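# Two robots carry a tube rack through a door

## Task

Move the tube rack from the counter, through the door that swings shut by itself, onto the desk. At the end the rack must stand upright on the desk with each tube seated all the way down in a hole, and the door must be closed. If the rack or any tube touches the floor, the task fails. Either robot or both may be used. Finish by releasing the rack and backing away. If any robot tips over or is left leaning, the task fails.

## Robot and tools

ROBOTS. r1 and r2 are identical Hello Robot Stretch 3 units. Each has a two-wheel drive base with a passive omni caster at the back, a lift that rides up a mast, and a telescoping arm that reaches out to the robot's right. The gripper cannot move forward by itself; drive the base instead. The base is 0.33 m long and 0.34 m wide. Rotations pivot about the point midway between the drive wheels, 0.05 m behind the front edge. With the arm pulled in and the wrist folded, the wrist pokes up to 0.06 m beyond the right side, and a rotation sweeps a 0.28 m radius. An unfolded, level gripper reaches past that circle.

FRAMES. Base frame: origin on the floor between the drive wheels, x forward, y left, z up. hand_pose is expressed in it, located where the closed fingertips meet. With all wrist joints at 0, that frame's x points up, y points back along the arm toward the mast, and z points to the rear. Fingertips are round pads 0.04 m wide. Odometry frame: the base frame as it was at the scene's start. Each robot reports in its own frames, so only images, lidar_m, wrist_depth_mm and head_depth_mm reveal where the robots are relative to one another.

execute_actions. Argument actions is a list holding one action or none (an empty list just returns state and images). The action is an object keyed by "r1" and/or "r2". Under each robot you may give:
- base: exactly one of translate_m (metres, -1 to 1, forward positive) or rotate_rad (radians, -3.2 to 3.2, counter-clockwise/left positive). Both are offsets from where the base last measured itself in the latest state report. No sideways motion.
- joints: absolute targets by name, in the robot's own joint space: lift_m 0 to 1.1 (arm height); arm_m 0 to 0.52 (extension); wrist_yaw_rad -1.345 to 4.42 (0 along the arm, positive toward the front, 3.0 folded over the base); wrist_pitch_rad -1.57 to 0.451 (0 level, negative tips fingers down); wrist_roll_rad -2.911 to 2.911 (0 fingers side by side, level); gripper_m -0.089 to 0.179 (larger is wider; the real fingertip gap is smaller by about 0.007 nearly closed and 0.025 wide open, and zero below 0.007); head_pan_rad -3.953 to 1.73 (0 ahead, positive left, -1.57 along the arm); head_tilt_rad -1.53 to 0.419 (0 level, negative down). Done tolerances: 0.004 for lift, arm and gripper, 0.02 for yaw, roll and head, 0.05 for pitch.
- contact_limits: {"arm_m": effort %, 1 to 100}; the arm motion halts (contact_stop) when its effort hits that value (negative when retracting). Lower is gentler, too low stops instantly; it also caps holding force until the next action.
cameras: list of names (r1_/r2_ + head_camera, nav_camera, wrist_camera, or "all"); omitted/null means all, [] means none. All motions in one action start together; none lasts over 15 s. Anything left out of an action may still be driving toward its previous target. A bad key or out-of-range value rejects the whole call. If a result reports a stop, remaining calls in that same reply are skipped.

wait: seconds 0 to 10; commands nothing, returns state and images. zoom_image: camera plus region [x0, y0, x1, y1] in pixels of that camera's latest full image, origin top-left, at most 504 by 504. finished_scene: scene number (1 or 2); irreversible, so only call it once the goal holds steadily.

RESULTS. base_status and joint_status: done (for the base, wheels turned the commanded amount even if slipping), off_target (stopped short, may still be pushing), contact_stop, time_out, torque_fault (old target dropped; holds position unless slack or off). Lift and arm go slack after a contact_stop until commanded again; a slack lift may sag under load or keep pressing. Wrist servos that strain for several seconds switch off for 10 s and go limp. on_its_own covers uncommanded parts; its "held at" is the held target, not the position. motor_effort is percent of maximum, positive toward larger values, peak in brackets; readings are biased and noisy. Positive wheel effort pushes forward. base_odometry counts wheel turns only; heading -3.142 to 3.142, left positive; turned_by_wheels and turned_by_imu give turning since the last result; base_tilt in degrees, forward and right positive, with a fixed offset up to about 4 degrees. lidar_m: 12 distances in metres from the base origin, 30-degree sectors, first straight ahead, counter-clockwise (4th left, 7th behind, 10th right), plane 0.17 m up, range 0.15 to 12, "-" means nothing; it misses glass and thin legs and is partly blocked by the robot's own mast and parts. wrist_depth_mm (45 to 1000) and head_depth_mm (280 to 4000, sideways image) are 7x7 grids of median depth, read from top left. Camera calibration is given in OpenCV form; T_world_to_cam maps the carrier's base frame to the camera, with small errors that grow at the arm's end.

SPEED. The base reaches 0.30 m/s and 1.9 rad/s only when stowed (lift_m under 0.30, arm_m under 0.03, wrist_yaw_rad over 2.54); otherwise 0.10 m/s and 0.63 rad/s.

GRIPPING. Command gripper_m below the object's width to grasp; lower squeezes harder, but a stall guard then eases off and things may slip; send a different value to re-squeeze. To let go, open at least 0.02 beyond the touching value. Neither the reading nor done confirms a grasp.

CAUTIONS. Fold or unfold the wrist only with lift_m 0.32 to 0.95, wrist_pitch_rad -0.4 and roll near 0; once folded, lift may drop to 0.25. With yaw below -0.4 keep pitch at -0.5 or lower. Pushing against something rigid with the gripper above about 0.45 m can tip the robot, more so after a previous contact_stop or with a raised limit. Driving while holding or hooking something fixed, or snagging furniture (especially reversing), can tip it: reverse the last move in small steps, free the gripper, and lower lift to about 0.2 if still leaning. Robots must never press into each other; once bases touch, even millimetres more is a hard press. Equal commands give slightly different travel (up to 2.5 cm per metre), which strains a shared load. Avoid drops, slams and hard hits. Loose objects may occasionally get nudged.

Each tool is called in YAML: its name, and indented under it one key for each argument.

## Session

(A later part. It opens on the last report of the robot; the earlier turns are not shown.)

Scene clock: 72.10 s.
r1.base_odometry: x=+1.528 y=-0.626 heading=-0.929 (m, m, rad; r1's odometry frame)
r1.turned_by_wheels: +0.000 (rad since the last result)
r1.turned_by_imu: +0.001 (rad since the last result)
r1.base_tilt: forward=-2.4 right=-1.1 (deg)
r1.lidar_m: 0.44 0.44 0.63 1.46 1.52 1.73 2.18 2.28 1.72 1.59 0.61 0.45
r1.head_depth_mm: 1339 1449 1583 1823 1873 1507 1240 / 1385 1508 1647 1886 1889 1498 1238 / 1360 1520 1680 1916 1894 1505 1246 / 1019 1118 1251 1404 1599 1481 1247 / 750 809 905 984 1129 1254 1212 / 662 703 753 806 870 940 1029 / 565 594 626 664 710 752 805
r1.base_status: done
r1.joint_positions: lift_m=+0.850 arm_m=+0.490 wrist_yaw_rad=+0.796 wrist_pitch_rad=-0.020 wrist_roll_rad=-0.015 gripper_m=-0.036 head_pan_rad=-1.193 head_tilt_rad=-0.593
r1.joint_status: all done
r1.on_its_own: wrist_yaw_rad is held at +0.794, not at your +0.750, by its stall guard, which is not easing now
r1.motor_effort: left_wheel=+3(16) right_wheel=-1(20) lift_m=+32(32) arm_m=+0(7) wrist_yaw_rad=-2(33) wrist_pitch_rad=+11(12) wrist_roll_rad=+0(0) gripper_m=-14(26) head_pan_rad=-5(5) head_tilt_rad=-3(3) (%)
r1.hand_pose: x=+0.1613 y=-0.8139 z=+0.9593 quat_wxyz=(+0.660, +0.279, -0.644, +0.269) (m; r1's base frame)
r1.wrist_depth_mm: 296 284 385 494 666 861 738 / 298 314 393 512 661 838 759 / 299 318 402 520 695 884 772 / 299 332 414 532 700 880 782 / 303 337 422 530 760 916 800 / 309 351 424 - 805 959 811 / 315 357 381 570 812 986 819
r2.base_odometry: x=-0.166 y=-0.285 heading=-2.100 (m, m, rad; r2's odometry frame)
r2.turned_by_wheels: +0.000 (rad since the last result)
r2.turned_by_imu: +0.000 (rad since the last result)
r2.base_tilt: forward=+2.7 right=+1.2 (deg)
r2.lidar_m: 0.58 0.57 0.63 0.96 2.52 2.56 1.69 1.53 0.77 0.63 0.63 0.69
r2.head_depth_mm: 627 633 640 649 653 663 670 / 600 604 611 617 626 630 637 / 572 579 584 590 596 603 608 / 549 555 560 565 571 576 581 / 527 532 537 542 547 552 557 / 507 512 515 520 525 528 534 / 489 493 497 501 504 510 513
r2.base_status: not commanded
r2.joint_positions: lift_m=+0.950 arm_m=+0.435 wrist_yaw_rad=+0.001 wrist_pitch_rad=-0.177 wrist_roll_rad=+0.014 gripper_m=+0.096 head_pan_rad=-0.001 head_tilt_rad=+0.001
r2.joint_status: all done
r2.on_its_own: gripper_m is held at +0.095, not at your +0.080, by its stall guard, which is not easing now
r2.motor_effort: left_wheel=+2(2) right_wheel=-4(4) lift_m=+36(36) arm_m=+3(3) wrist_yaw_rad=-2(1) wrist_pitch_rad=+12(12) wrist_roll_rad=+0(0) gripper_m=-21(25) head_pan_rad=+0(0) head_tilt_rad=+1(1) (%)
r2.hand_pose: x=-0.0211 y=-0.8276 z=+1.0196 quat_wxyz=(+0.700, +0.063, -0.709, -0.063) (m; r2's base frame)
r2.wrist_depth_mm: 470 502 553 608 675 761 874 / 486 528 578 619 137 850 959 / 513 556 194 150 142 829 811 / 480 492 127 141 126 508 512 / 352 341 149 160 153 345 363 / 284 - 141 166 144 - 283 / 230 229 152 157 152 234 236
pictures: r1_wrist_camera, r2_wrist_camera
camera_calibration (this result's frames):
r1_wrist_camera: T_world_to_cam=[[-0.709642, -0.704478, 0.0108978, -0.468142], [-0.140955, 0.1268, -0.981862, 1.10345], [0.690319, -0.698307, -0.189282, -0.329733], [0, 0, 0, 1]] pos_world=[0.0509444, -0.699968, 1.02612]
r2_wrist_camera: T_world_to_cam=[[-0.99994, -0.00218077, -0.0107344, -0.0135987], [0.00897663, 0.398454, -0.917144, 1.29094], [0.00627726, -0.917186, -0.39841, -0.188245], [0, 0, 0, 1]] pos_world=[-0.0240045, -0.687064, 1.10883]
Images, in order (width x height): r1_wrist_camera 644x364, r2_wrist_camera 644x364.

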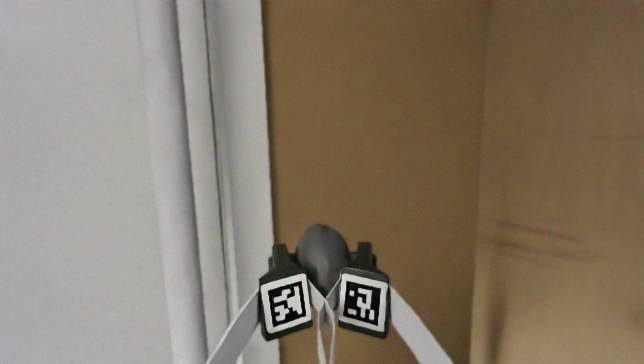

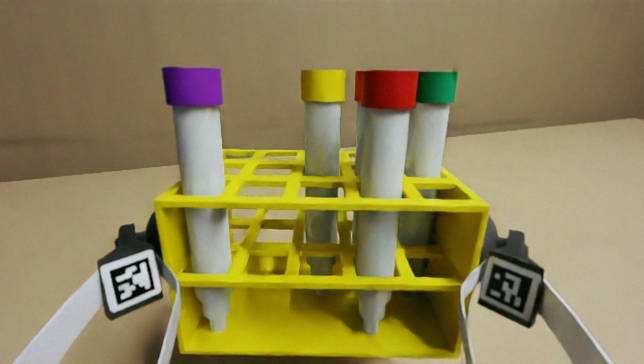

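Retry deeper, without early retraction.

execute_actions:
  actions:
    - {"r1":{"base":{"translate_m":0.19},"joints":{"arm_m":0.48,"gripper_m":0.1,"wrist_yaw_rad":0.7}},"r2":{"joints":{"arm_m":0.01,"head_tilt_rad":-0.8}}}
  cameras: []

execute_actions:
  actions:
    - {"r1":{"base":{"translate_m":0.045},"joints":{"arm_m":0.52}},"r2":{"base":{"rotate_rad":2.1},"joints":{"wrist_yaw_rad":2.0}}}
  cameras: []

execute_actions:
  actions:
    - {"r1":{"joints":{"gripper_m":-0.07}}}
  cameras: ["r1_wrist_camera"]

execute_actions:
  actions:
    - {"r1":{"base":{"translate_m":-0.2}},"r2":{"base":{"translate_m":1}}}
  cameras: ["r1_wrist_camera","r2_nav_camera"]

Scene clock: 86.57 s.
r1.base_odometry: x=+1.642 y=-0.778 heading=-0.929 (m, m, rad; r1's odometry frame)
r1.turned_by_wheels: +0.000 (rad since the last result)
r1.turned_by_imu: +0.002 (rad since the last result)
r1.base_tilt: forward=-2.4 right=-1.0 (deg)
r1.lidar_m: 0.25 0.26 0.36 1.03 1.51 1.90 2.37 2.33 1.72 0.90 0.35 0.26
r1.head_depth_mm: 1334 1454 1581 1847 1889 1502 1242 / 1198 1428 1615 1888 1896 1499 1242 / 682 765 852 979 1490 1466 1239 / 552 607 675 760 865 1007 1157 / 434 469 508 554 609 677 760 / 359 381 408 437 469 509 557 / 305 322 340 359 382 407 437
r1.base_status: done
r1.joint_positions: lift_m=+0.850 arm_m=+0.480 wrist_yaw_rad=+0.702 wrist_pitch_rad=-0.020 wrist_roll_rad=-0.015 gripper_m=+0.100 head_pan_rad=-1.193 head_tilt_rad=-0.593
r1.joint_status: all done
r1.motor_effort: left_wheel=+3(9) right_wheel=-1(3) lift_m=+32(32) arm_m=-3(3) wrist_yaw_rad=-1(1) wrist_pitch_rad=+11(11) wrist_roll_rad=+0(1) gripper_m=+0(79) head_pan_rad=-4(4) head_tilt_rad=-3(3) (%)
r1.hand_pose: x=+0.1437 y=-0.8206 z=+0.9593 quat_wxyz=(+0.672, +0.248, -0.656, +0.238) (m; r1's base frame)
r1.wrist_depth_mm: 155 177 205 261 398 678 744 / 157 181 209 264 411 712 754 / 159 183 219 172 424 775 774 / 161 185 222 174 441 810 777 / 162 187 233 177 427 858 786 / 164 184 242 181 430 904 817 / 166 182 243 185 461 865 800
r2.base_odometry: x=-0.166 y=-0.285 heading=-2.100 (m, m, rad; r2's odometry frame)
r2.turned_by_wheels: +0.000 (rad since the last result)
r2.turned_by_imu: +0.001 (rad since the last result)
r2.base_tilt: forward=+2.8 right=+1.3 (deg)
r2.lidar_m: 0.58 0.57 0.63 0.97 2.53 2.56 1.86 1.53 0.77 0.63 0.62 0.69
r2.head_depth_mm: 576 677 823 1051 1363 1251 1107 / 553 645 775 974 1301 1252 1110 / 529 615 727 903 1175 1253 1112 / 508 584 690 840 1076 1252 1110 / 488 559 655 789 994 1217 1113 / 470 535 622 743 922 1188 1117 / 453 513 594 700 854 1109 1119
r2.base_status: not commanded
r2.joint_positions: lift_m=+0.950 arm_m=+0.010 wrist_yaw_rad=+0.001 wrist_pitch_rad=-0.177 wrist_roll_rad=+0.014 gripper_m=+0.096 head_pan_rad=-0.001 head_tilt_rad=-0.790
r2.joint_status: all done
r2.on_its_own: gripper_m is held at +0.095, not at your +0.080, by its stall guard, which is not easing now
r2.motor_effort: left_wheel=+2(2) right_wheel=-4(3) lift_m=+35(35) arm_m=-4(6) wrist_yaw_rad=-2(2) wrist_pitch_rad=+12(13) wrist_roll_rad=+0(0) gripper_m=-20(20) head_pan_rad=+1(0) head_tilt_rad=-4(25) (%)
r2.hand_pose: x=-0.0212 y=-0.4033 z=+1.0194 quat_wxyz=(+0.700, +0.063, -0.709, -0.063) (m; r2's base frame)
r2.wrist_depth_mm: 775 817 913 - - - - / 809 867 963 - 137 - - / 776 787 194 149 142 825 858 / 490 496 127 148 126 595 705 / 354 362 150 160 152 656 788 / 381 - 141 166 144 - 915 / 397 452 152 157 151 848 -
pictures: none
No camera images: the call's "cameras" was empty. Leave "cameras" out to get every camera's image.

Scene clock: 90.83 s.
r1.base_odometry: x=+1.668 y=-0.814 heading=-0.930 (m, m, rad; r1's odometry frame)
r1.turned_by_wheels: -0.001 (rad since the last result)
r1.turned_by_imu: -0.001 (rad since the last result)
r1.base_tilt: forward=-2.5 right=-1.0 (deg)
r1.lidar_m: 0.20 0.21 0.29 0.85 1.51 1.94 2.42 2.33 1.73 0.75 0.28 0.21
r1.head_depth_mm: 1344 1448 1579 1829 1901 1509 1245 / 780 933 1490 1834 1905 1509 1245 / 612 700 791 918 1128 1374 1248 / 447 492 545 612 699 814 972 / 351 379 410 447 490 545 612 / 297 309 328 352 378 410 446 / - - 289 297 310 328 352
r1.base_status: done
r1.joint_positions: lift_m=+0.850 arm_m=+0.520 wrist_yaw_rad=+0.677 wrist_pitch_rad=-0.023 wrist_roll_rad=-0.015 gripper_m=+0.100 head_pan_rad=-1.193 head_tilt_rad=-0.593
r1.joint_status: all done
r1.on_its_own: left_wheel is at rest, and its effort (-25) is outside its rest range (-18 to +18); right_wheel is at rest, and its effort (+20) is outside its rest range (-18 to +18); wrist_yaw_rad is at rest, and its effort (+20) is outside its rest range (-12 to +12)
r1.motor_effort: left_wheel=-25(25) right_wheel=+20(20) lift_m=+32(32) arm_m=+6(7) wrist_yaw_rad=+20(20) wrist_pitch_rad=+13(13) wrist_roll_rad=+0(1) gripper_m=+5(5) head_pan_rad=-5(5) head_tilt_rad=-3(4) (%)
r1.hand_pose: x=+0.1387 y=-0.8638 z=+0.9585 quat_wxyz=(+0.675, +0.241, -0.659, +0.229) (m; r1's base frame)
r1.wrist_depth_mm: 125 142 103 108 337 615 707 / 127 144 108 110 344 667 703 / 128 146 165 112 358 697 727 / 129 148 167 114 370 755 748 / 131 150 117 116 357 807 752 / 132 148 114 119 362 830 769 / 132 146 176 122 384 848 783
r2.base_odometry: x=-0.166 y=-0.285 heading=+0.000 (m, m, rad; r2's odometry frame)
r2.turned_by_wheels: +2.100 (rad since the last result)
r2.turned_by_imu: +2.096 (rad since the last result)
r2.base_tilt: forward=+2.8 right=+1.3 (deg)
r2.lidar_m: 2.51 2.55 1.90 1.50 0.77 0.63 0.63 0.69 0.58 0.57 0.63 0.98
r2.head_depth_mm: 2119 2379 2026 1695 302 1231 1121 / 2148 2390 2040 1771 297 1187 1109 / 2182 2404 2041 1736 297 321 1111 / 2234 2455 2041 1692 1478 - 1115 / 2242 2474 2058 1695 1410 1239 1115 / 2279 2498 2075 1708 1450 1266 1118 / 2300 2497 2087 1713 1454 1265 1118
r2.base_status: done
r2.joint_positions: lift_m=+0.950 arm_m=+0.010 wrist_yaw_rad=+1.998 wrist_pitch_rad=-0.177 wrist_roll_rad=+0.014 gripper_m=+0.096 head_pan_rad=-0.001 head_tilt_rad=-0.790
r2.joint_status: all done
r2.on_its_own: gripper_m is held at +0.095, not at your +0.080, by its stall guard, which is not easing now
r2.motor_effort: left_wheel=-4(8) right_wheel=+3(8) lift_m=+35(35) arm_m=-3(3) wrist_yaw_rad=+1(3) wrist_pitch_rad=+12(12) wrist_roll_rad=+0(0) gripper_m=-20(22) head_pan_rad=-1(0) head_tilt_rad=-3(3) (%)
r2.hand_pose: x=+0.2044 y=-0.0527 z=+1.0194 quat_wxyz=(+0.432, +0.630, -0.331, +0.554) (m; r2's base frame)
r2.wrist_depth_mm: - - - - - - - / - - - - 139 - - / - - 198 149 142 - - / - - 129 142 129 - - / - - 153 160 152 - - / - - 140 167 144 - - / - - 149 156 151 - -
pictures: none
No camera images: the call's "cameras" was empty. Leave "cameras" out to get every camera's image.

Scene clock: 93.03 s.
r1.base_odometry: x=+1.668 y=-0.814 heading=-0.928 (m, m, rad; r1's odometry frame)
r1.turned_by_wheels: +0.002 (rad since the last result)
r1.turned_by_imu: +0.003 (rad since the last result)
r1.base_tilt: forward=-2.4 right=-0.9 (deg)
r1.lidar_m: 0.20 0.21 0.29 0.86 1.51 1.94 2.42 2.32 1.72 0.74 0.28 0.21
r1.head_depth_mm: 1339 1460 1579 1841 1887 1502 1251 / 758 843 1453 1848 1872 1509 1235 / 601 687 780 925 1140 1376 1241 / 440 484 538 605 692 805 964 / 347 375 406 442 485 540 606 / 296 307 324 348 375 406 443 / - - 288 297 308 326 349
r1.base_status: not commanded
r1.joint_positions: lift_m=+0.850 arm_m=+0.520 wrist_yaw_rad=+0.715 wrist_pitch_rad=-0.023 wrist_roll_rad=-0.015 gripper_m=-0.068 head_pan_rad=-1.193 head_tilt_rad=-0.593
r1.joint_status: all done
r1.on_its_own: wrist_yaw_rad is at rest, and its effort (-13) is outside its rest range (-12 to +12)
r1.motor_effort: left_wheel=+9(26) right_wheel=-7(20) lift_m=+32(32) arm_m=+4(6) wrist_yaw_rad=-13(20) wrist_pitch_rad=+13(13) wrist_roll_rad=+0(0) gripper_m=-43(100) head_pan_rad=-5(5) head_tilt_rad=-4(3) (%)
r1.hand_pose: x=+0.1461 y=-0.8577 z=+0.9585 quat_wxyz=(+0.671, +0.253, -0.654, +0.241) (m; r1's base frame)
r1.wrist_depth_mm: 117 133 157 98 290 483 716 / 119 135 160 100 298 506 721 / 121 137 164 103 308 539 736 / 122 138 170 106 317 572 737 / 123 140 169 108 351 623 765 / 125 142 161 112 - 648 776 / 127 144 187 115 334 775 783
r2.base_odometry: x=-0.166 y=-0.285 heading=+0.000 (m, m, rad; r2's odometry frame)
r2.turned_by_wheels: +0.000 (rad since the last result)
r2.turned_by_imu: +0.000 (rad since the last result)
r2.base_tilt: forward=+2.8 right=+1.4 (deg)
r2.lidar_m: 2.52 2.55 1.90 1.50 0.77 0.63 0.63 0.69 0.58 0.57 0.63 0.97
r2.head_depth_mm: 2131 2369 2025 1698 302 1225 1121 / 2152 2395 2040 1775 297 1189 1111 / 2165 2407 2036 1736 297 321 1114 / 2217 2446 2053 1688 1474 - 1112 / 2248 2471 2063 1695 1410 1238 1116 / 2284 2506 2069 1705 1451 1261 1113 / 2314 2538 2073 1705 1461 1262 1119
r2.base_status: not commanded
r2.joint_positions: lift_m=+0.950 arm_m=+0.010 wrist_yaw_rad=+1.998 wrist_pitch_rad=-0.177 wrist_roll_rad=+0.014 gripper_m=+0.096 head_pan_rad=-0.001 head_tilt_rad=-0.790
r2.joint_status: not commanded
r2.on_its_own: gripper_m is held at +0.095, not at your +0.080, by its stall guard, which is not easing now
r2.motor_effort: left_wheel=-4(4) right_wheel=+3(3) lift_m=+35(36) arm_m=-3(3) wrist_yaw_rad=+1(1) wrist_pitch_rad=+13(12) wrist_roll_rad=+0(0) gripper_m=-19(20) head_pan_rad=+0(1) head_tilt_rad=-4(4) (%)
r2.hand_pose: x=+0.2044 y=-0.0527 z=+1.0194 quat_wxyz=(+0.432, +0.630, -0.331, +0.554) (m; r2's base frame)
r2.wrist_depth_mm: - - - - - - - / - - - - 138 - - / - - 196 149 142 - - / - - 128 141 129 - - / - - 154 160 153 - - / - - 140 167 144 - - / - - 150 156 151 - -
pictures: r1_wrist_camera
camera_calibration (this result's frames):
r1_wrist_camera: T_world_to_cam=[[-0.764322, -0.644742, 0.0109422, -0.450545], [-0.132247, 0.140121, -0.981263, 1.11565], [0.631128, -0.751448, -0.192362, -0.383982], [0, 0, 0, 1]] pos_world=[0.0455216, -0.735354, 1.02582]
Images, in order (width x height): r1_wrist_camera 644x364.

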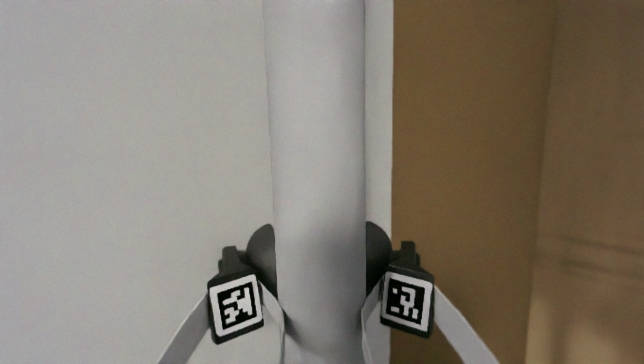

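Scene clock: 104.00 s.
r1.base_odometry: x=+1.548 y=-0.655 heading=-0.928 (m, m, rad; r1's odometry frame)
r1.turned_by_wheels: +0.001 (rad since the last result)
r1.turned_by_imu: +0.002 (rad since the last result)
r1.base_tilt: forward=-2.3 right=-0.9 (deg)
r1.lidar_m: 0.38 0.41 0.58 1.46 1.52 2.13 1.36 2.32 1.72 0.87 0.45 0.38
r1.head_depth_mm: 1330 1452 1577 1823 1870 1493 1246 / 1378 1507 1635 1880 1894 1501 1241 / 666 747 808 950 1771 1460 1247 / 582 640 713 799 916 1072 1190 / 498 541 591 647 722 812 931 / 434 465 502 545 596 655 731 / 386 410 437 471 508 550 603
r1.base_status: done
r1.joint_positions: lift_m=+0.850 arm_m=+0.520 wrist_yaw_rad=+0.924 wrist_pitch_rad=-0.024 wrist_roll_rad=-0.019 gripper_m=-0.024 head_pan_rad=-1.193 head_tilt_rad=-0.594
r1.joint_status: not commanded
r1.on_its_own: wrist_yaw_rad is held at +0.902, not at your +0.700, by its stall guard, which is not easing now; gripper_m is held at -0.025, not at your -0.070, by its stall guard, which is not easing now; wrist_yaw_rad is at rest, and its effort (-20) is outside its rest range (-12 to +12)
r1.motor_effort: left_wheel=+14(55) right_wheel=-10(46) lift_m=+32(31) arm_m=+6(8) wrist_yaw_rad=-20(76) wrist_pitch_rad=+14(18) wrist_roll_rad=+2(2) gripper_m=-23(42) head_pan_rad=-5(4) head_tilt_rad=-2(3) (%)
r1.hand_pose: x=+0.1826 y=-0.8185 z=+0.9582 quat_wxyz=(+0.643, +0.320, -0.623, +0.310) (m; r1's base frame)
r1.wrist_depth_mm: 141 153 166 107 481 615 760 / 144 156 173 110 493 642 760 / 147 159 178 113 506 669 759 / 150 162 181 117 518 695 770 / 152 165 184 119 559 731 782 / 154 168 182 122 602 753 798 / 159 172 197 127 548 804 821
r2.base_odometry: x=+0.834 y=-0.285 heading=+0.000 (m, m, rad; r2's odometry frame)
r2.turned_by_wheels: +0.000 (rad since the last result)
r2.turned_by_imu: +0.002 (rad since the last result)
r2.base_tilt: forward=+2.9 right=+1.3 (deg)
r2.lidar_m: 1.53 1.68 1.82 1.43 1.97 1.62 1.61 0.90 0.73 0.73 0.80 1.24
r2.head_depth_mm: 1280 1465 1712 1695 302 1229 1122 / 1295 1489 1736 1765 297 1187 1111 / 1310 1511 1783 1739 297 321 1115 / 1311 1535 1823 1687 1471 - 1112 / 1322 1574 1854 1698 1416 1236 1116 / 1343 1595 1889 1705 1449 1262 1119 / 1385 1620 1894 1705 1453 1267 1121
r2.base_status: done
r2.joint_positions: lift_m=+0.950 arm_m=+0.010 wrist_yaw_rad=+1.998 wrist_pitch_rad=-0.177 wrist_roll_rad=+0.014 gripper_m=+0.096 head_pan_rad=-0.001 head_tilt_rad=-0.790
r2.joint_status: not commanded
r2.on_its_own: gripper_m is held at +0.095, not at your +0.080, by its stall guard, which is not easing now
r2.motor_effort: left_wheel=-5(6) right_wheel=+3(7) lift_m=+36(35) arm_m=-3(3) wrist_yaw_rad=+2(2) wrist_pitch_rad=+12(12) wrist_roll_rad=+0(0) gripper_m=-21(21) head_pan_rad=-1(1) head_tilt_rad=-4(3) (%)
r2.hand_pose: x=+0.2044 y=-0.0527 z=+1.0194 quat_wxyz=(+0.432, +0.630, -0.331, +0.554) (m; r2's base frame)
r2.wrist_depth_mm: - - - - - - - / - - - - 141 - - / - - - 149 142 - - / - - 128 141 129 - - / - - 154 159 153 - - / - - 140 166 144 - - / - - 150 156 151 - -
pictures: r1_wrist_camera, r2_nav_camera (sideways: a quarter turn counterclockwise sets it upright)
camera_calibration (this result's frames):
r1_wrist_camera: T_world_to_cam=[[-0.613431, -0.789618, 0.0143387, -0.546787], [-0.161434, 0.107599, -0.981, 1.09315], [0.773073, -0.604091, -0.193476, -0.281834], [0, 0, 0, 1]] pos_world=[0.058933, -0.719628, 1.02569]
r2_nav_camera: T_world_to_cam=[[0.698768, -0.0260483, 0.714874, -0.887803], [0.0141483, -0.998638, -0.0502174, 0.116309], [0.715209, 0.0452045, -0.697447, 0.856239], [0, 0, 0, 1]] pos_world=[0.00633267, 0.0543193, 1.23769]
Images, in order (width x height): r1_wrist_camera 644x364, r2_nav_camera 672x504.

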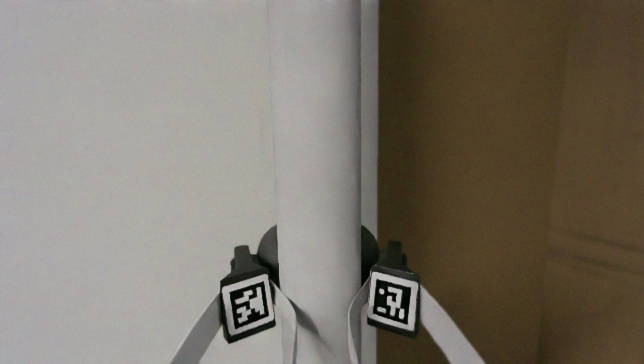

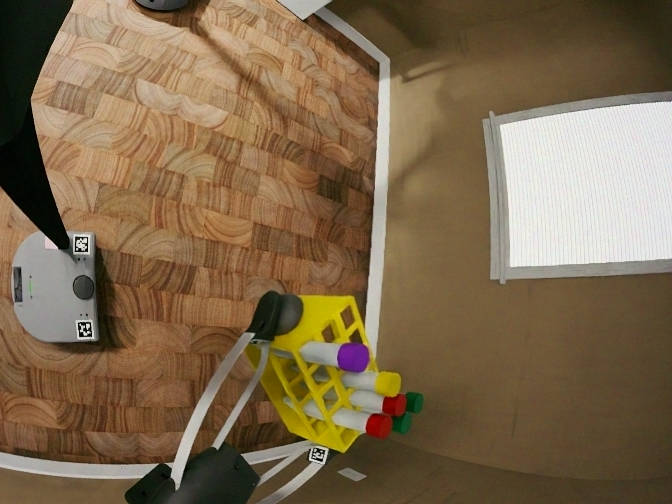

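execute_actions:
  actions:
    - {"r1":{"base":{"translate_m":-0.185},"joints":{"arm_m":0.45}},"r2":{"base":{"translate_m":0.65}}}
  cameras: []

execute_actions:
  actions:
    - {"r1":{"base":{"translate_m":-0.17},"joints":{"arm_m":0.34}},"r2":{"base":{"rotate_rad":1.38}}}
  cameras: []

execute_actions:
  actions:
    - {"r1":{"base":{"translate_m":-0.14},"joints":{"arm_m":0.19}}}
  cameras: []

execute_actions:
  actions:
    - {"r1":{"base":{"translate_m":-0.09},"joints":{"arm_m":0.03}},"r2":{"base":{"translate_m":0.5}}}
  cameras: ["r1_nav_camera","r2_nav_camera"]

Scene clock: 121.90 s.
r1.base_odometry: x=+1.437 y=-0.507 heading=-0.927 (m, m, rad; r1's odometry frame)
r1.turned_by_wheels: +0.001 (rad since the last result)
r1.turned_by_imu: +0.004 (rad since the last result)
r1.base_tilt: forward=-2.5 right=-1.0 (deg)
r1.lidar_m: 0.50 0.60 0.85 1.45 1.52 2.10 2.03 1.26 1.72 0.81 0.54 0.50
r1.head_depth_mm: 1333 1437 1585 1744 1883 1509 1241 / 1369 1502 1662 1928 1892 1497 1249 / 619 675 755 903 1768 1458 1242 / 584 642 711 800 907 1064 1190 / 524 571 627 695 777 887 1031 / 477 516 559 616 678 760 859 / 437 471 507 549 603 665 743
r1.base_status: done
r1.joint_positions: lift_m=+0.850 arm_m=+0.450 wrist_yaw_rad=+0.923 wrist_pitch_rad=-0.023 wrist_roll_rad=-0.017 gripper_m=-0.021 head_pan_rad=-1.193 head_tilt_rad=-0.594
r1.joint_status: all done
r1.on_its_own: wrist_yaw_rad is held at +0.902, not at your +0.700, by its stall guard, which is not easing now; gripper_m is held at -0.022, not at your -0.070, by its stall guard, which is not easing now; wrist_yaw_rad is at rest, and its effort (-19) is outside its rest range (-12 to +12)
r1.motor_effort: left_wheel=+12(32) right_wheel=-9(31) lift_m=+32(32) arm_m=-1(12) wrist_yaw_rad=-19(67) wrist_pitch_rad=+13(14) wrist_roll_rad=+1(3) gripper_m=-21(27) head_pan_rad=-5(5) head_tilt_rad=-3(3) (%)
r1.hand_pose: x=+0.1824 y=-0.7494 z=+0.9586 quat_wxyz=(+0.642, +0.320, -0.624, +0.310) (m; r1's base frame)
r1.wrist_depth_mm: 156 164 173 108 746 903 822 / 160 167 177 110 769 937 814 / 163 171 182 113 795 952 814 / 167 176 186 117 812 990 808 / 170 179 191 119 864 - 833 / 174 183 192 122 936 - 852 / 177 188 204 126 234 - 879
r2.base_odometry: x=+1.484 y=-0.285 heading=+0.000 (m, m, rad; r2's odometry frame)
r2.turned_by_wheels: +0.000 (rad since the last result)
r2.turned_by_imu: +0.002 (rad since the last result)
r2.base_tilt: forward=+2.7 right=+1.2 (deg)
r2.lidar_m: 0.89 0.98 1.52 1.42 1.92 2.26 2.06 1.03 0.83 0.83 0.91 0.90
r2.head_depth_mm: 726 834 974 1094 302 1225 1126 / 738 847 989 1115 298 1188 1111 / 749 860 1019 1178 297 321 1110 / 745 863 1039 1245 1431 - 1113 / 765 885 1063 1301 1424 1242 1112 / 779 897 1077 1338 1456 1260 1118 / 791 907 1110 1371 1450 1260 1122
r2.base_status: done
r2.joint_positions: lift_m=+0.950 arm_m=+0.010 wrist_yaw_rad=+1.998 wrist_pitch_rad=-0.177 wrist_roll_rad=+0.014 gripper_m=+0.096 head_pan_rad=-0.001 head_tilt_rad=-0.790
r2.joint_status: not commanded
r2.on_its_own: gripper_m is held at +0.095, not at your +0.080, by its stall guard, which is not easing now
r2.motor_effort: left_wheel=-4(6) right_wheel=+3(7) lift_m=+36(36) arm_m=-3(3) wrist_yaw_rad=+2(2) wrist_pitch_rad=+12(12) wrist_roll_rad=+0(0) gripper_m=-21(21) head_pan_rad=+0(1) head_tilt_rad=-4(3) (%)
r2.hand_pose: x=+0.2044 y=-0.0527 z=+1.0194 quat_wxyz=(+0.432, +0.630, -0.331, +0.554) (m; r2's base frame)
r2.wrist_depth_mm: - - - 868 738 653 575 / - - - 888 140 679 600 / - - 198 149 143 720 620 / - - 128 141 129 739 640 / - - 154 160 153 728 673 / - - 140 167 144 - 704 / - - 150 156 152 877 734
pictures: none
No camera images: the call's "cameras" was empty. Leave "cameras" out to get every camera's image.

Scene clock: 125.07 s.
r1.base_odometry: x=+1.335 y=-0.371 heading=-0.926 (m, m, rad; r1's odometry frame)
r1.turned_by_wheels: +0.001 (rad since the last result)
r1.turned_by_imu: +0.002 (rad since the last result)
r1.base_tilt: forward=-2.4 right=-0.9 (deg)
r1.lidar_m: 0.59 0.79 1.09 1.46 1.53 1.92 1.86 1.25 1.72 0.73 0.56 0.55
r1.head_depth_mm: 1332 1443 1595 1713 1763 1497 1242 / 1378 1489 1645 - 1839 1494 1238 / 547 594 654 1812 1778 1456 1239 / 530 585 650 729 829 972 1155 / 496 544 597 667 749 857 1008 / 465 506 553 612 682 775 890 / 439 475 517 566 624 701 794
r1.base_status: done
r1.joint_positions: lift_m=+0.850 arm_m=+0.340 wrist_yaw_rad=+0.920 wrist_pitch_rad=-0.022 wrist_roll_rad=-0.017 gripper_m=-0.021 head_pan_rad=-1.193 head_tilt_rad=-0.594
r1.joint_status: all done
r1.on_its_own: wrist_yaw_rad is held at +0.902, not at your +0.700, by its stall guard, which is not easing now; gripper_m is held at -0.022, not at your -0.070, by its stall guard, which is not easing now; wrist_yaw_rad is at rest, and its effort (-16) is outside its rest range (-12 to +12)
r1.motor_effort: left_wheel=+10(24) right_wheel=-9(27) lift_m=+32(32) arm_m=-2(9) wrist_yaw_rad=-16(55) wrist_pitch_rad=+12(13) wrist_roll_rad=+1(1) gripper_m=-21(24) head_pan_rad=-5(4) head_tilt_rad=-3(3) (%)
r1.hand_pose: x=+0.1820 y=-0.6401 z=+0.9588 quat_wxyz=(+0.643, +0.319, -0.624, +0.309) (m; r1's base frame)
r1.wrist_depth_mm: 176 179 179 108 185 - 873 / 181 183 184 110 190 - 889 / 185 188 191 113 196 - 906 / 190 192 195 117 201 - 923 / 195 197 200 119 206 - 942 / 200 203 204 123 212 - 946 / 205 208 214 126 219 - 970
r2.base_odometry: x=+1.484 y=-0.285 heading=+1.380 (m, m, rad; r2's odometry frame)
r2.turned_by_wheels: +1.380 (rad since the last result)
r2.turned_by_imu: +1.377 (rad since the last result)
r2.base_tilt: forward=+2.8 right=+1.2 (deg)
r2.lidar_m: 1.23 1.26 1.31 2.25 1.22 0.87 0.83 0.85 0.93 0.89 0.92 1.22
r2.head_depth_mm: 1573 1815 1987 1696 302 1227 1123 / 1566 1815 1974 1770 298 1190 1111 / 1566 1803 1992 1723 297 321 1111 / 3192 2413 2053 1691 1474 - 1114 / 1083 1240 1484 1660 1415 1238 1119 / 1067 1336 1626 1712 1457 1260 1117 / 878 1460 1831 1708 1457 1270 1120
r2.base_status: done
r2.joint_positions: lift_m=+0.950 arm_m=+0.010 wrist_yaw_rad=+1.998 wrist_pitch_rad=-0.177 wrist_roll_rad=+0.014 gripper_m=+0.096 head_pan_rad=-0.001 head_tilt_rad=-0.790
r2.joint_status: not commanded
r2.on_its_own: gripper_m is held at +0.095, not at your +0.080, by its stall guard, which is not easing now
r2.motor_effort: left_wheel=-4(8) right_wheel=+4(8) lift_m=+36(35) arm_m=-3(3) wrist_yaw_rad=+0(2) wrist_pitch_rad=+12(12) wrist_roll_rad=+0(0) gripper_m=-21(20) head_pan_rad=+0(0) head_tilt_rad=-3(3) (%)
r2.hand_pose: x=+0.2044 y=-0.0527 z=+1.0194 quat_wxyz=(+0.432, +0.630, -0.331, +0.554) (m; r2's base frame)
r2.wrist_depth_mm: - - - - - - - / - - - 951 138 - - / - - 196 149 143 - - / - - 129 141 130 - - / - - 153 160 153 - - / - - 140 166 144 - - / - - 150 157 151 - -
pictures: none
No camera images: the call's "cameras" was empty. Leave "cameras" out to get every camera's image.

Scene clock: 127.43 s.
r1.base_odometry: x=+1.251 y=-0.259 heading=-0.926 (m, m, rad; r1's odometry frame)
r1.turned_by_wheels: +0.000 (rad since the last result)
r1.turned_by_imu: +0.001 (rad since the last result)
r1.base_tilt: forward=-2.3 right=-1.0 (deg)
r1.lidar_m: 0.62 0.93 1.30 1.46 1.54 1.78 1.73 1.13 1.71 0.59 0.52 0.52
r1.head_depth_mm: 1333 1437 1565 1759 1910 1386 1249 / 1368 1504 1656 1822 - 1460 1248 / 464 1473 1649 1873 1713 1458 1245 / 409 422 471 526 612 784 953 / 418 459 508 566 640 735 871 / 402 439 483 536 602 692 804 / 387 421 462 510 571 648 747
r1.base_status: done
r1.joint_positions: lift_m=+0.850 arm_m=+0.190 wrist_yaw_rad=+0.902 wrist_pitch_rad=-0.023 wrist_roll_rad=-0.017 gripper_m=-0.021 head_pan_rad=-1.193 head_tilt_rad=-0.594
r1.joint_status: all done
r1.on_its_own: wrist_yaw_rad is held at +0.902, not at your +0.700, by its stall guard, which is not easing now; gripper_m is held at -0.022, not at your -0.070, by its stall guard, which is not easing now
r1.motor_effort: left_wheel=+3(15) right_wheel=-3(24) lift_m=+32(32) arm_m=-3(8) wrist_yaw_rad=-1(16) wrist_pitch_rad=+13(13) wrist_roll_rad=+1(1) gripper_m=-20(21) head_pan_rad=-5(4) head_tilt_rad=-3(3) (%)
r1.hand_pose: x=+0.1792 y=-0.4938 z=+0.9586 quat_wxyz=(+0.645, +0.313, -0.627, +0.303) (m; r1's base frame)
r1.wrist_depth_mm: 205 196 190 107 176 - 966 / 210 203 195 110 182 - - / 218 210 200 113 185 - - / 223 214 208 116 191 - - / 231 221 213 119 194 - - / 237 228 220 122 199 - - / 246 236 224 126 208 - -
r2.base_odometry: x=+1.484 y=-0.285 heading=+1.380 (m, m, rad; r2's odometry frame)
r2.turned_by_wheels: +0.000 (rad since the last result)
r2.turned_by_imu: +0.000 (rad since the last result)
r2.base_tilt: forward=+2.7 right=+1.5 (deg)
r2.lidar_m: 1.08 1.16 1.20 2.25 1.22 0.87 0.83 0.85 0.93 0.89 0.92 1.22
r2.head_depth_mm: 1574 1808 1986 1697 302 1223 1122 / 1571 1815 1985 1774 298 1186 1112 / 1556 1789 1991 1729 297 321 1109 / 3189 2433 2040 1688 1476 - 1116 / 3273 2589 2059 1624 1418 1239 1117 / 3057 1089 1286 1618 1446 1265 1112 / 920 1163 1580 1702 1452 1264 1118
r2.base_status: not commanded
r2.joint_positions: lift_m=+0.950 arm_m=+0.010 wrist_yaw_rad=+1.998 wrist_pitch_rad=-0.177 wrist_roll_rad=+0.014 gripper_m=+0.096 head_pan_rad=-0.001 head_tilt_rad=-0.790
r2.joint_status: not commanded
r2.on_its_own: gripper_m is held at +0.095, not at your +0.080, by its stall guard, which is not easing now
r2.motor_effort: left_wheel=-4(4) right_wheel=+4(3) lift_m=+35(35) arm_m=-3(3) wrist_yaw_rad=+1(1) wrist_pitch_rad=+12(13) wrist_roll_rad=+0(0) gripper_m=-20(21) head_pan_rad=-1(1) head_tilt_rad=-3(3) (%)
r2.hand_pose: x=+0.2044 y=-0.0527 z=+1.0194 quat_wxyz=(+0.432, +0.630, -0.331, +0.554) (m; r2's base frame)
r2.wrist_depth_mm: - - - - - - - / - 940 857 988 138 - - / - - 196 149 143 - - / - - 128 142 130 - - / - - 154 160 153 - - / - - 140 167 144 - - / - - 150 156 151 - -
pictures: none
No camera images: the call's "cameras" was empty. Leave "cameras" out to get every camera's image.

Scene clock: 133.40 s.
r1.base_odometry: x=+1.197 y=-0.187 heading=-0.926 (m, m, rad; r1's odometry frame)
r1.turned_by_wheels: +0.000 (rad since the last result)
r1.turned_by_imu: +0.001 (rad since the last result)
r1.base_tilt: forward=-2.4 right=-1.0 (deg)
r1.lidar_m: 0.58 1.03 1.43 1.47 1.54 1.69 1.64 1.70 0.73 1.66 0.42 0.43
r1.head_depth_mm: 1314 1432 1562 1752 1875 1512 1309 / 1370 1484 1658 1822 1898 1546 1290 / 1362 1537 1698 1917 1892 1632 - / 320 351 386 433 488 559 717 / - 331 306 353 454 552 657 / 307 336 370 414 470 540 639 / 300 328 361 404 455 522 614
r1.base_status: done
r1.joint_positions: lift_m=+0.850 arm_m=+0.030 wrist_yaw_rad=+0.851 wrist_pitch_rad=-0.022 wrist_roll_rad=-0.017 gripper_m=-0.021 head_pan_rad=-1.193 head_tilt_rad=-0.594
r1.joint_status: all done
r1.on_its_own: wrist_yaw_rad is held at +0.850, not at your +0.700, by its stall guard, which is not easing now; gripper_m is held at -0.022, not at your -0.070, by its stall guard, which is not easing now
r1.motor_effort: left_wheel=+0(13) right_wheel=-1(19) lift_m=+32(32) arm_m=-4(8) wrist_yaw_rad=-1(32) wrist_pitch_rad=+12(13) wrist_roll_rad=+1(1) gripper_m=-20(22) head_pan_rad=-4(5) head_tilt_rad=-2(3) (%)
r1.hand_pose: x=+0.1708 y=-0.3440 z=+0.9588 quat_wxyz=(+0.653, +0.297, -0.635, +0.287) (m; r1's base frame)
r1.wrist_depth_mm: 234 215 199 107 173 167 - / 240 223 206 110 177 171 - / 250 229 212 113 181 175 - / 257 237 217 116 186 181 - / 265 245 226 119 190 - - / 279 255 238 122 191 - - / 291 263 239 126 202 - -
r2.base_odometry: x=+1.579 y=+0.206 heading=+1.380 (m, m, rad; r2's odometry frame)
r2.turned_by_wheels: +0.000 (rad since the last result)
r2.turned_by_imu: +0.001 (rad since the last result)
r2.base_tilt: forward=+2.8 right=+1.2 (deg)
r2.lidar_m: 1.29 0.57 0.81 0.93 1.95 1.39 1.33 1.28 0.91 0.87 0.90 1.20
r2.head_depth_mm: 1128 1304 1544 1691 302 1223 1125 / 1122 1297 1537 1704 298 1186 1111 / 1119 1289 1526 1692 297 321 1111 / 2937 2490 1986 1694 1479 - 1112 / 2946 2602 2054 1695 1418 1240 1113 / 2966 2615 2072 1697 1451 1258 1119 / 2918 2611 2059 1703 1458 1199 1118
r2.base_status: done
r2.joint_positions: lift_m=+0.950 arm_m=+0.010 wrist_yaw_rad=+1.998 wrist_pitch_rad=-0.177 wrist_roll_rad=+0.014 gripper_m=+0.096 head_pan_rad=-0.001 head_tilt_rad=-0.790
r2.joint_status: not commanded
r2.on_its_own: gripper_m is held at +0.095, not at your +0.080, by its stall guard, which is not easing now
r2.motor_effort: left_wheel=-5(6) right_wheel=+3(8) lift_m=+35(35) arm_m=-3(3) wrist_yaw_rad=+2(2) wrist_pitch_rad=+12(12) wrist_roll_rad=+0(1) gripper_m=-21(22) head_pan_rad=+0(0) head_tilt_rad=-3(4) (%)
r2.hand_pose: x=+0.2044 y=-0.0527 z=+1.0194 quat_wxyz=(+0.432, +0.630, -0.331, +0.554) (m; r2's base frame)
r2.wrist_depth_mm: - 531 - - - 984 921 / - 519 - - 140 - 938 / - 580 196 149 142 - - / - - 128 142 129 - - / - 684 154 160 152 - - / - - 140 166 144 - - / - - 150 156 151 - -
pictures: r1_nav_camera (sideways: a quarter turn counterclockwise sets it upright), r2_nav_camera (sideways: a quarter turn counterclockwise sets it upright)
camera_calibration (this result's frames):
r1_nav_camera: T_world_to_cam=[[0.206611, -0.515596, 0.831548, -1.04563], [-0.92183, -0.387434, -0.0111832, 0.0726238], [0.327936, -0.764235, -0.55534, 0.675491], [0, 0, 0, 1]] pos_world=[0.0614676, 0.00524788, 1.24543]
r2_nav_camera: T_world_to_cam=[[0.698819, -0.0260485, 0.714824, -0.887738], [0.0141445, -0.998638, -0.0502186, 0.116311], [0.715159, 0.0452045, -0.697498, 0.856305], [0, 0, 0, 1]] pos_world=[0.00632808, 0.0543193, 1.23769]
Images, in order (width x height): r1_nav_camera 672x504, r2_nav_camera 672x504.

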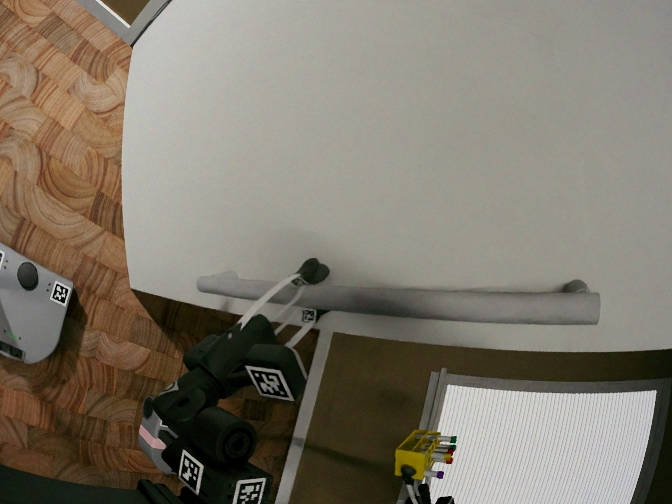

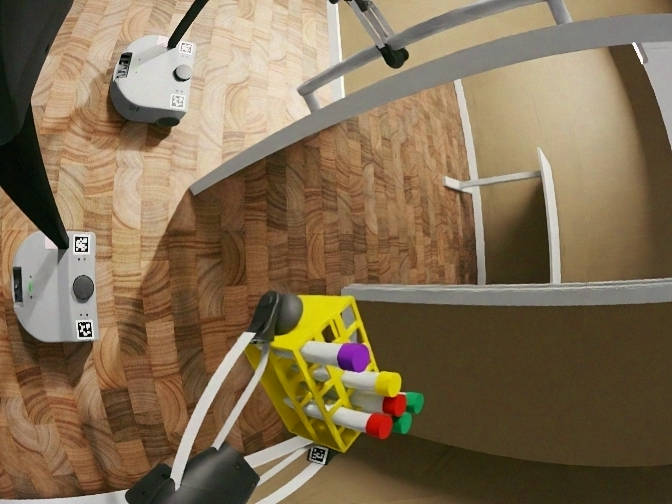

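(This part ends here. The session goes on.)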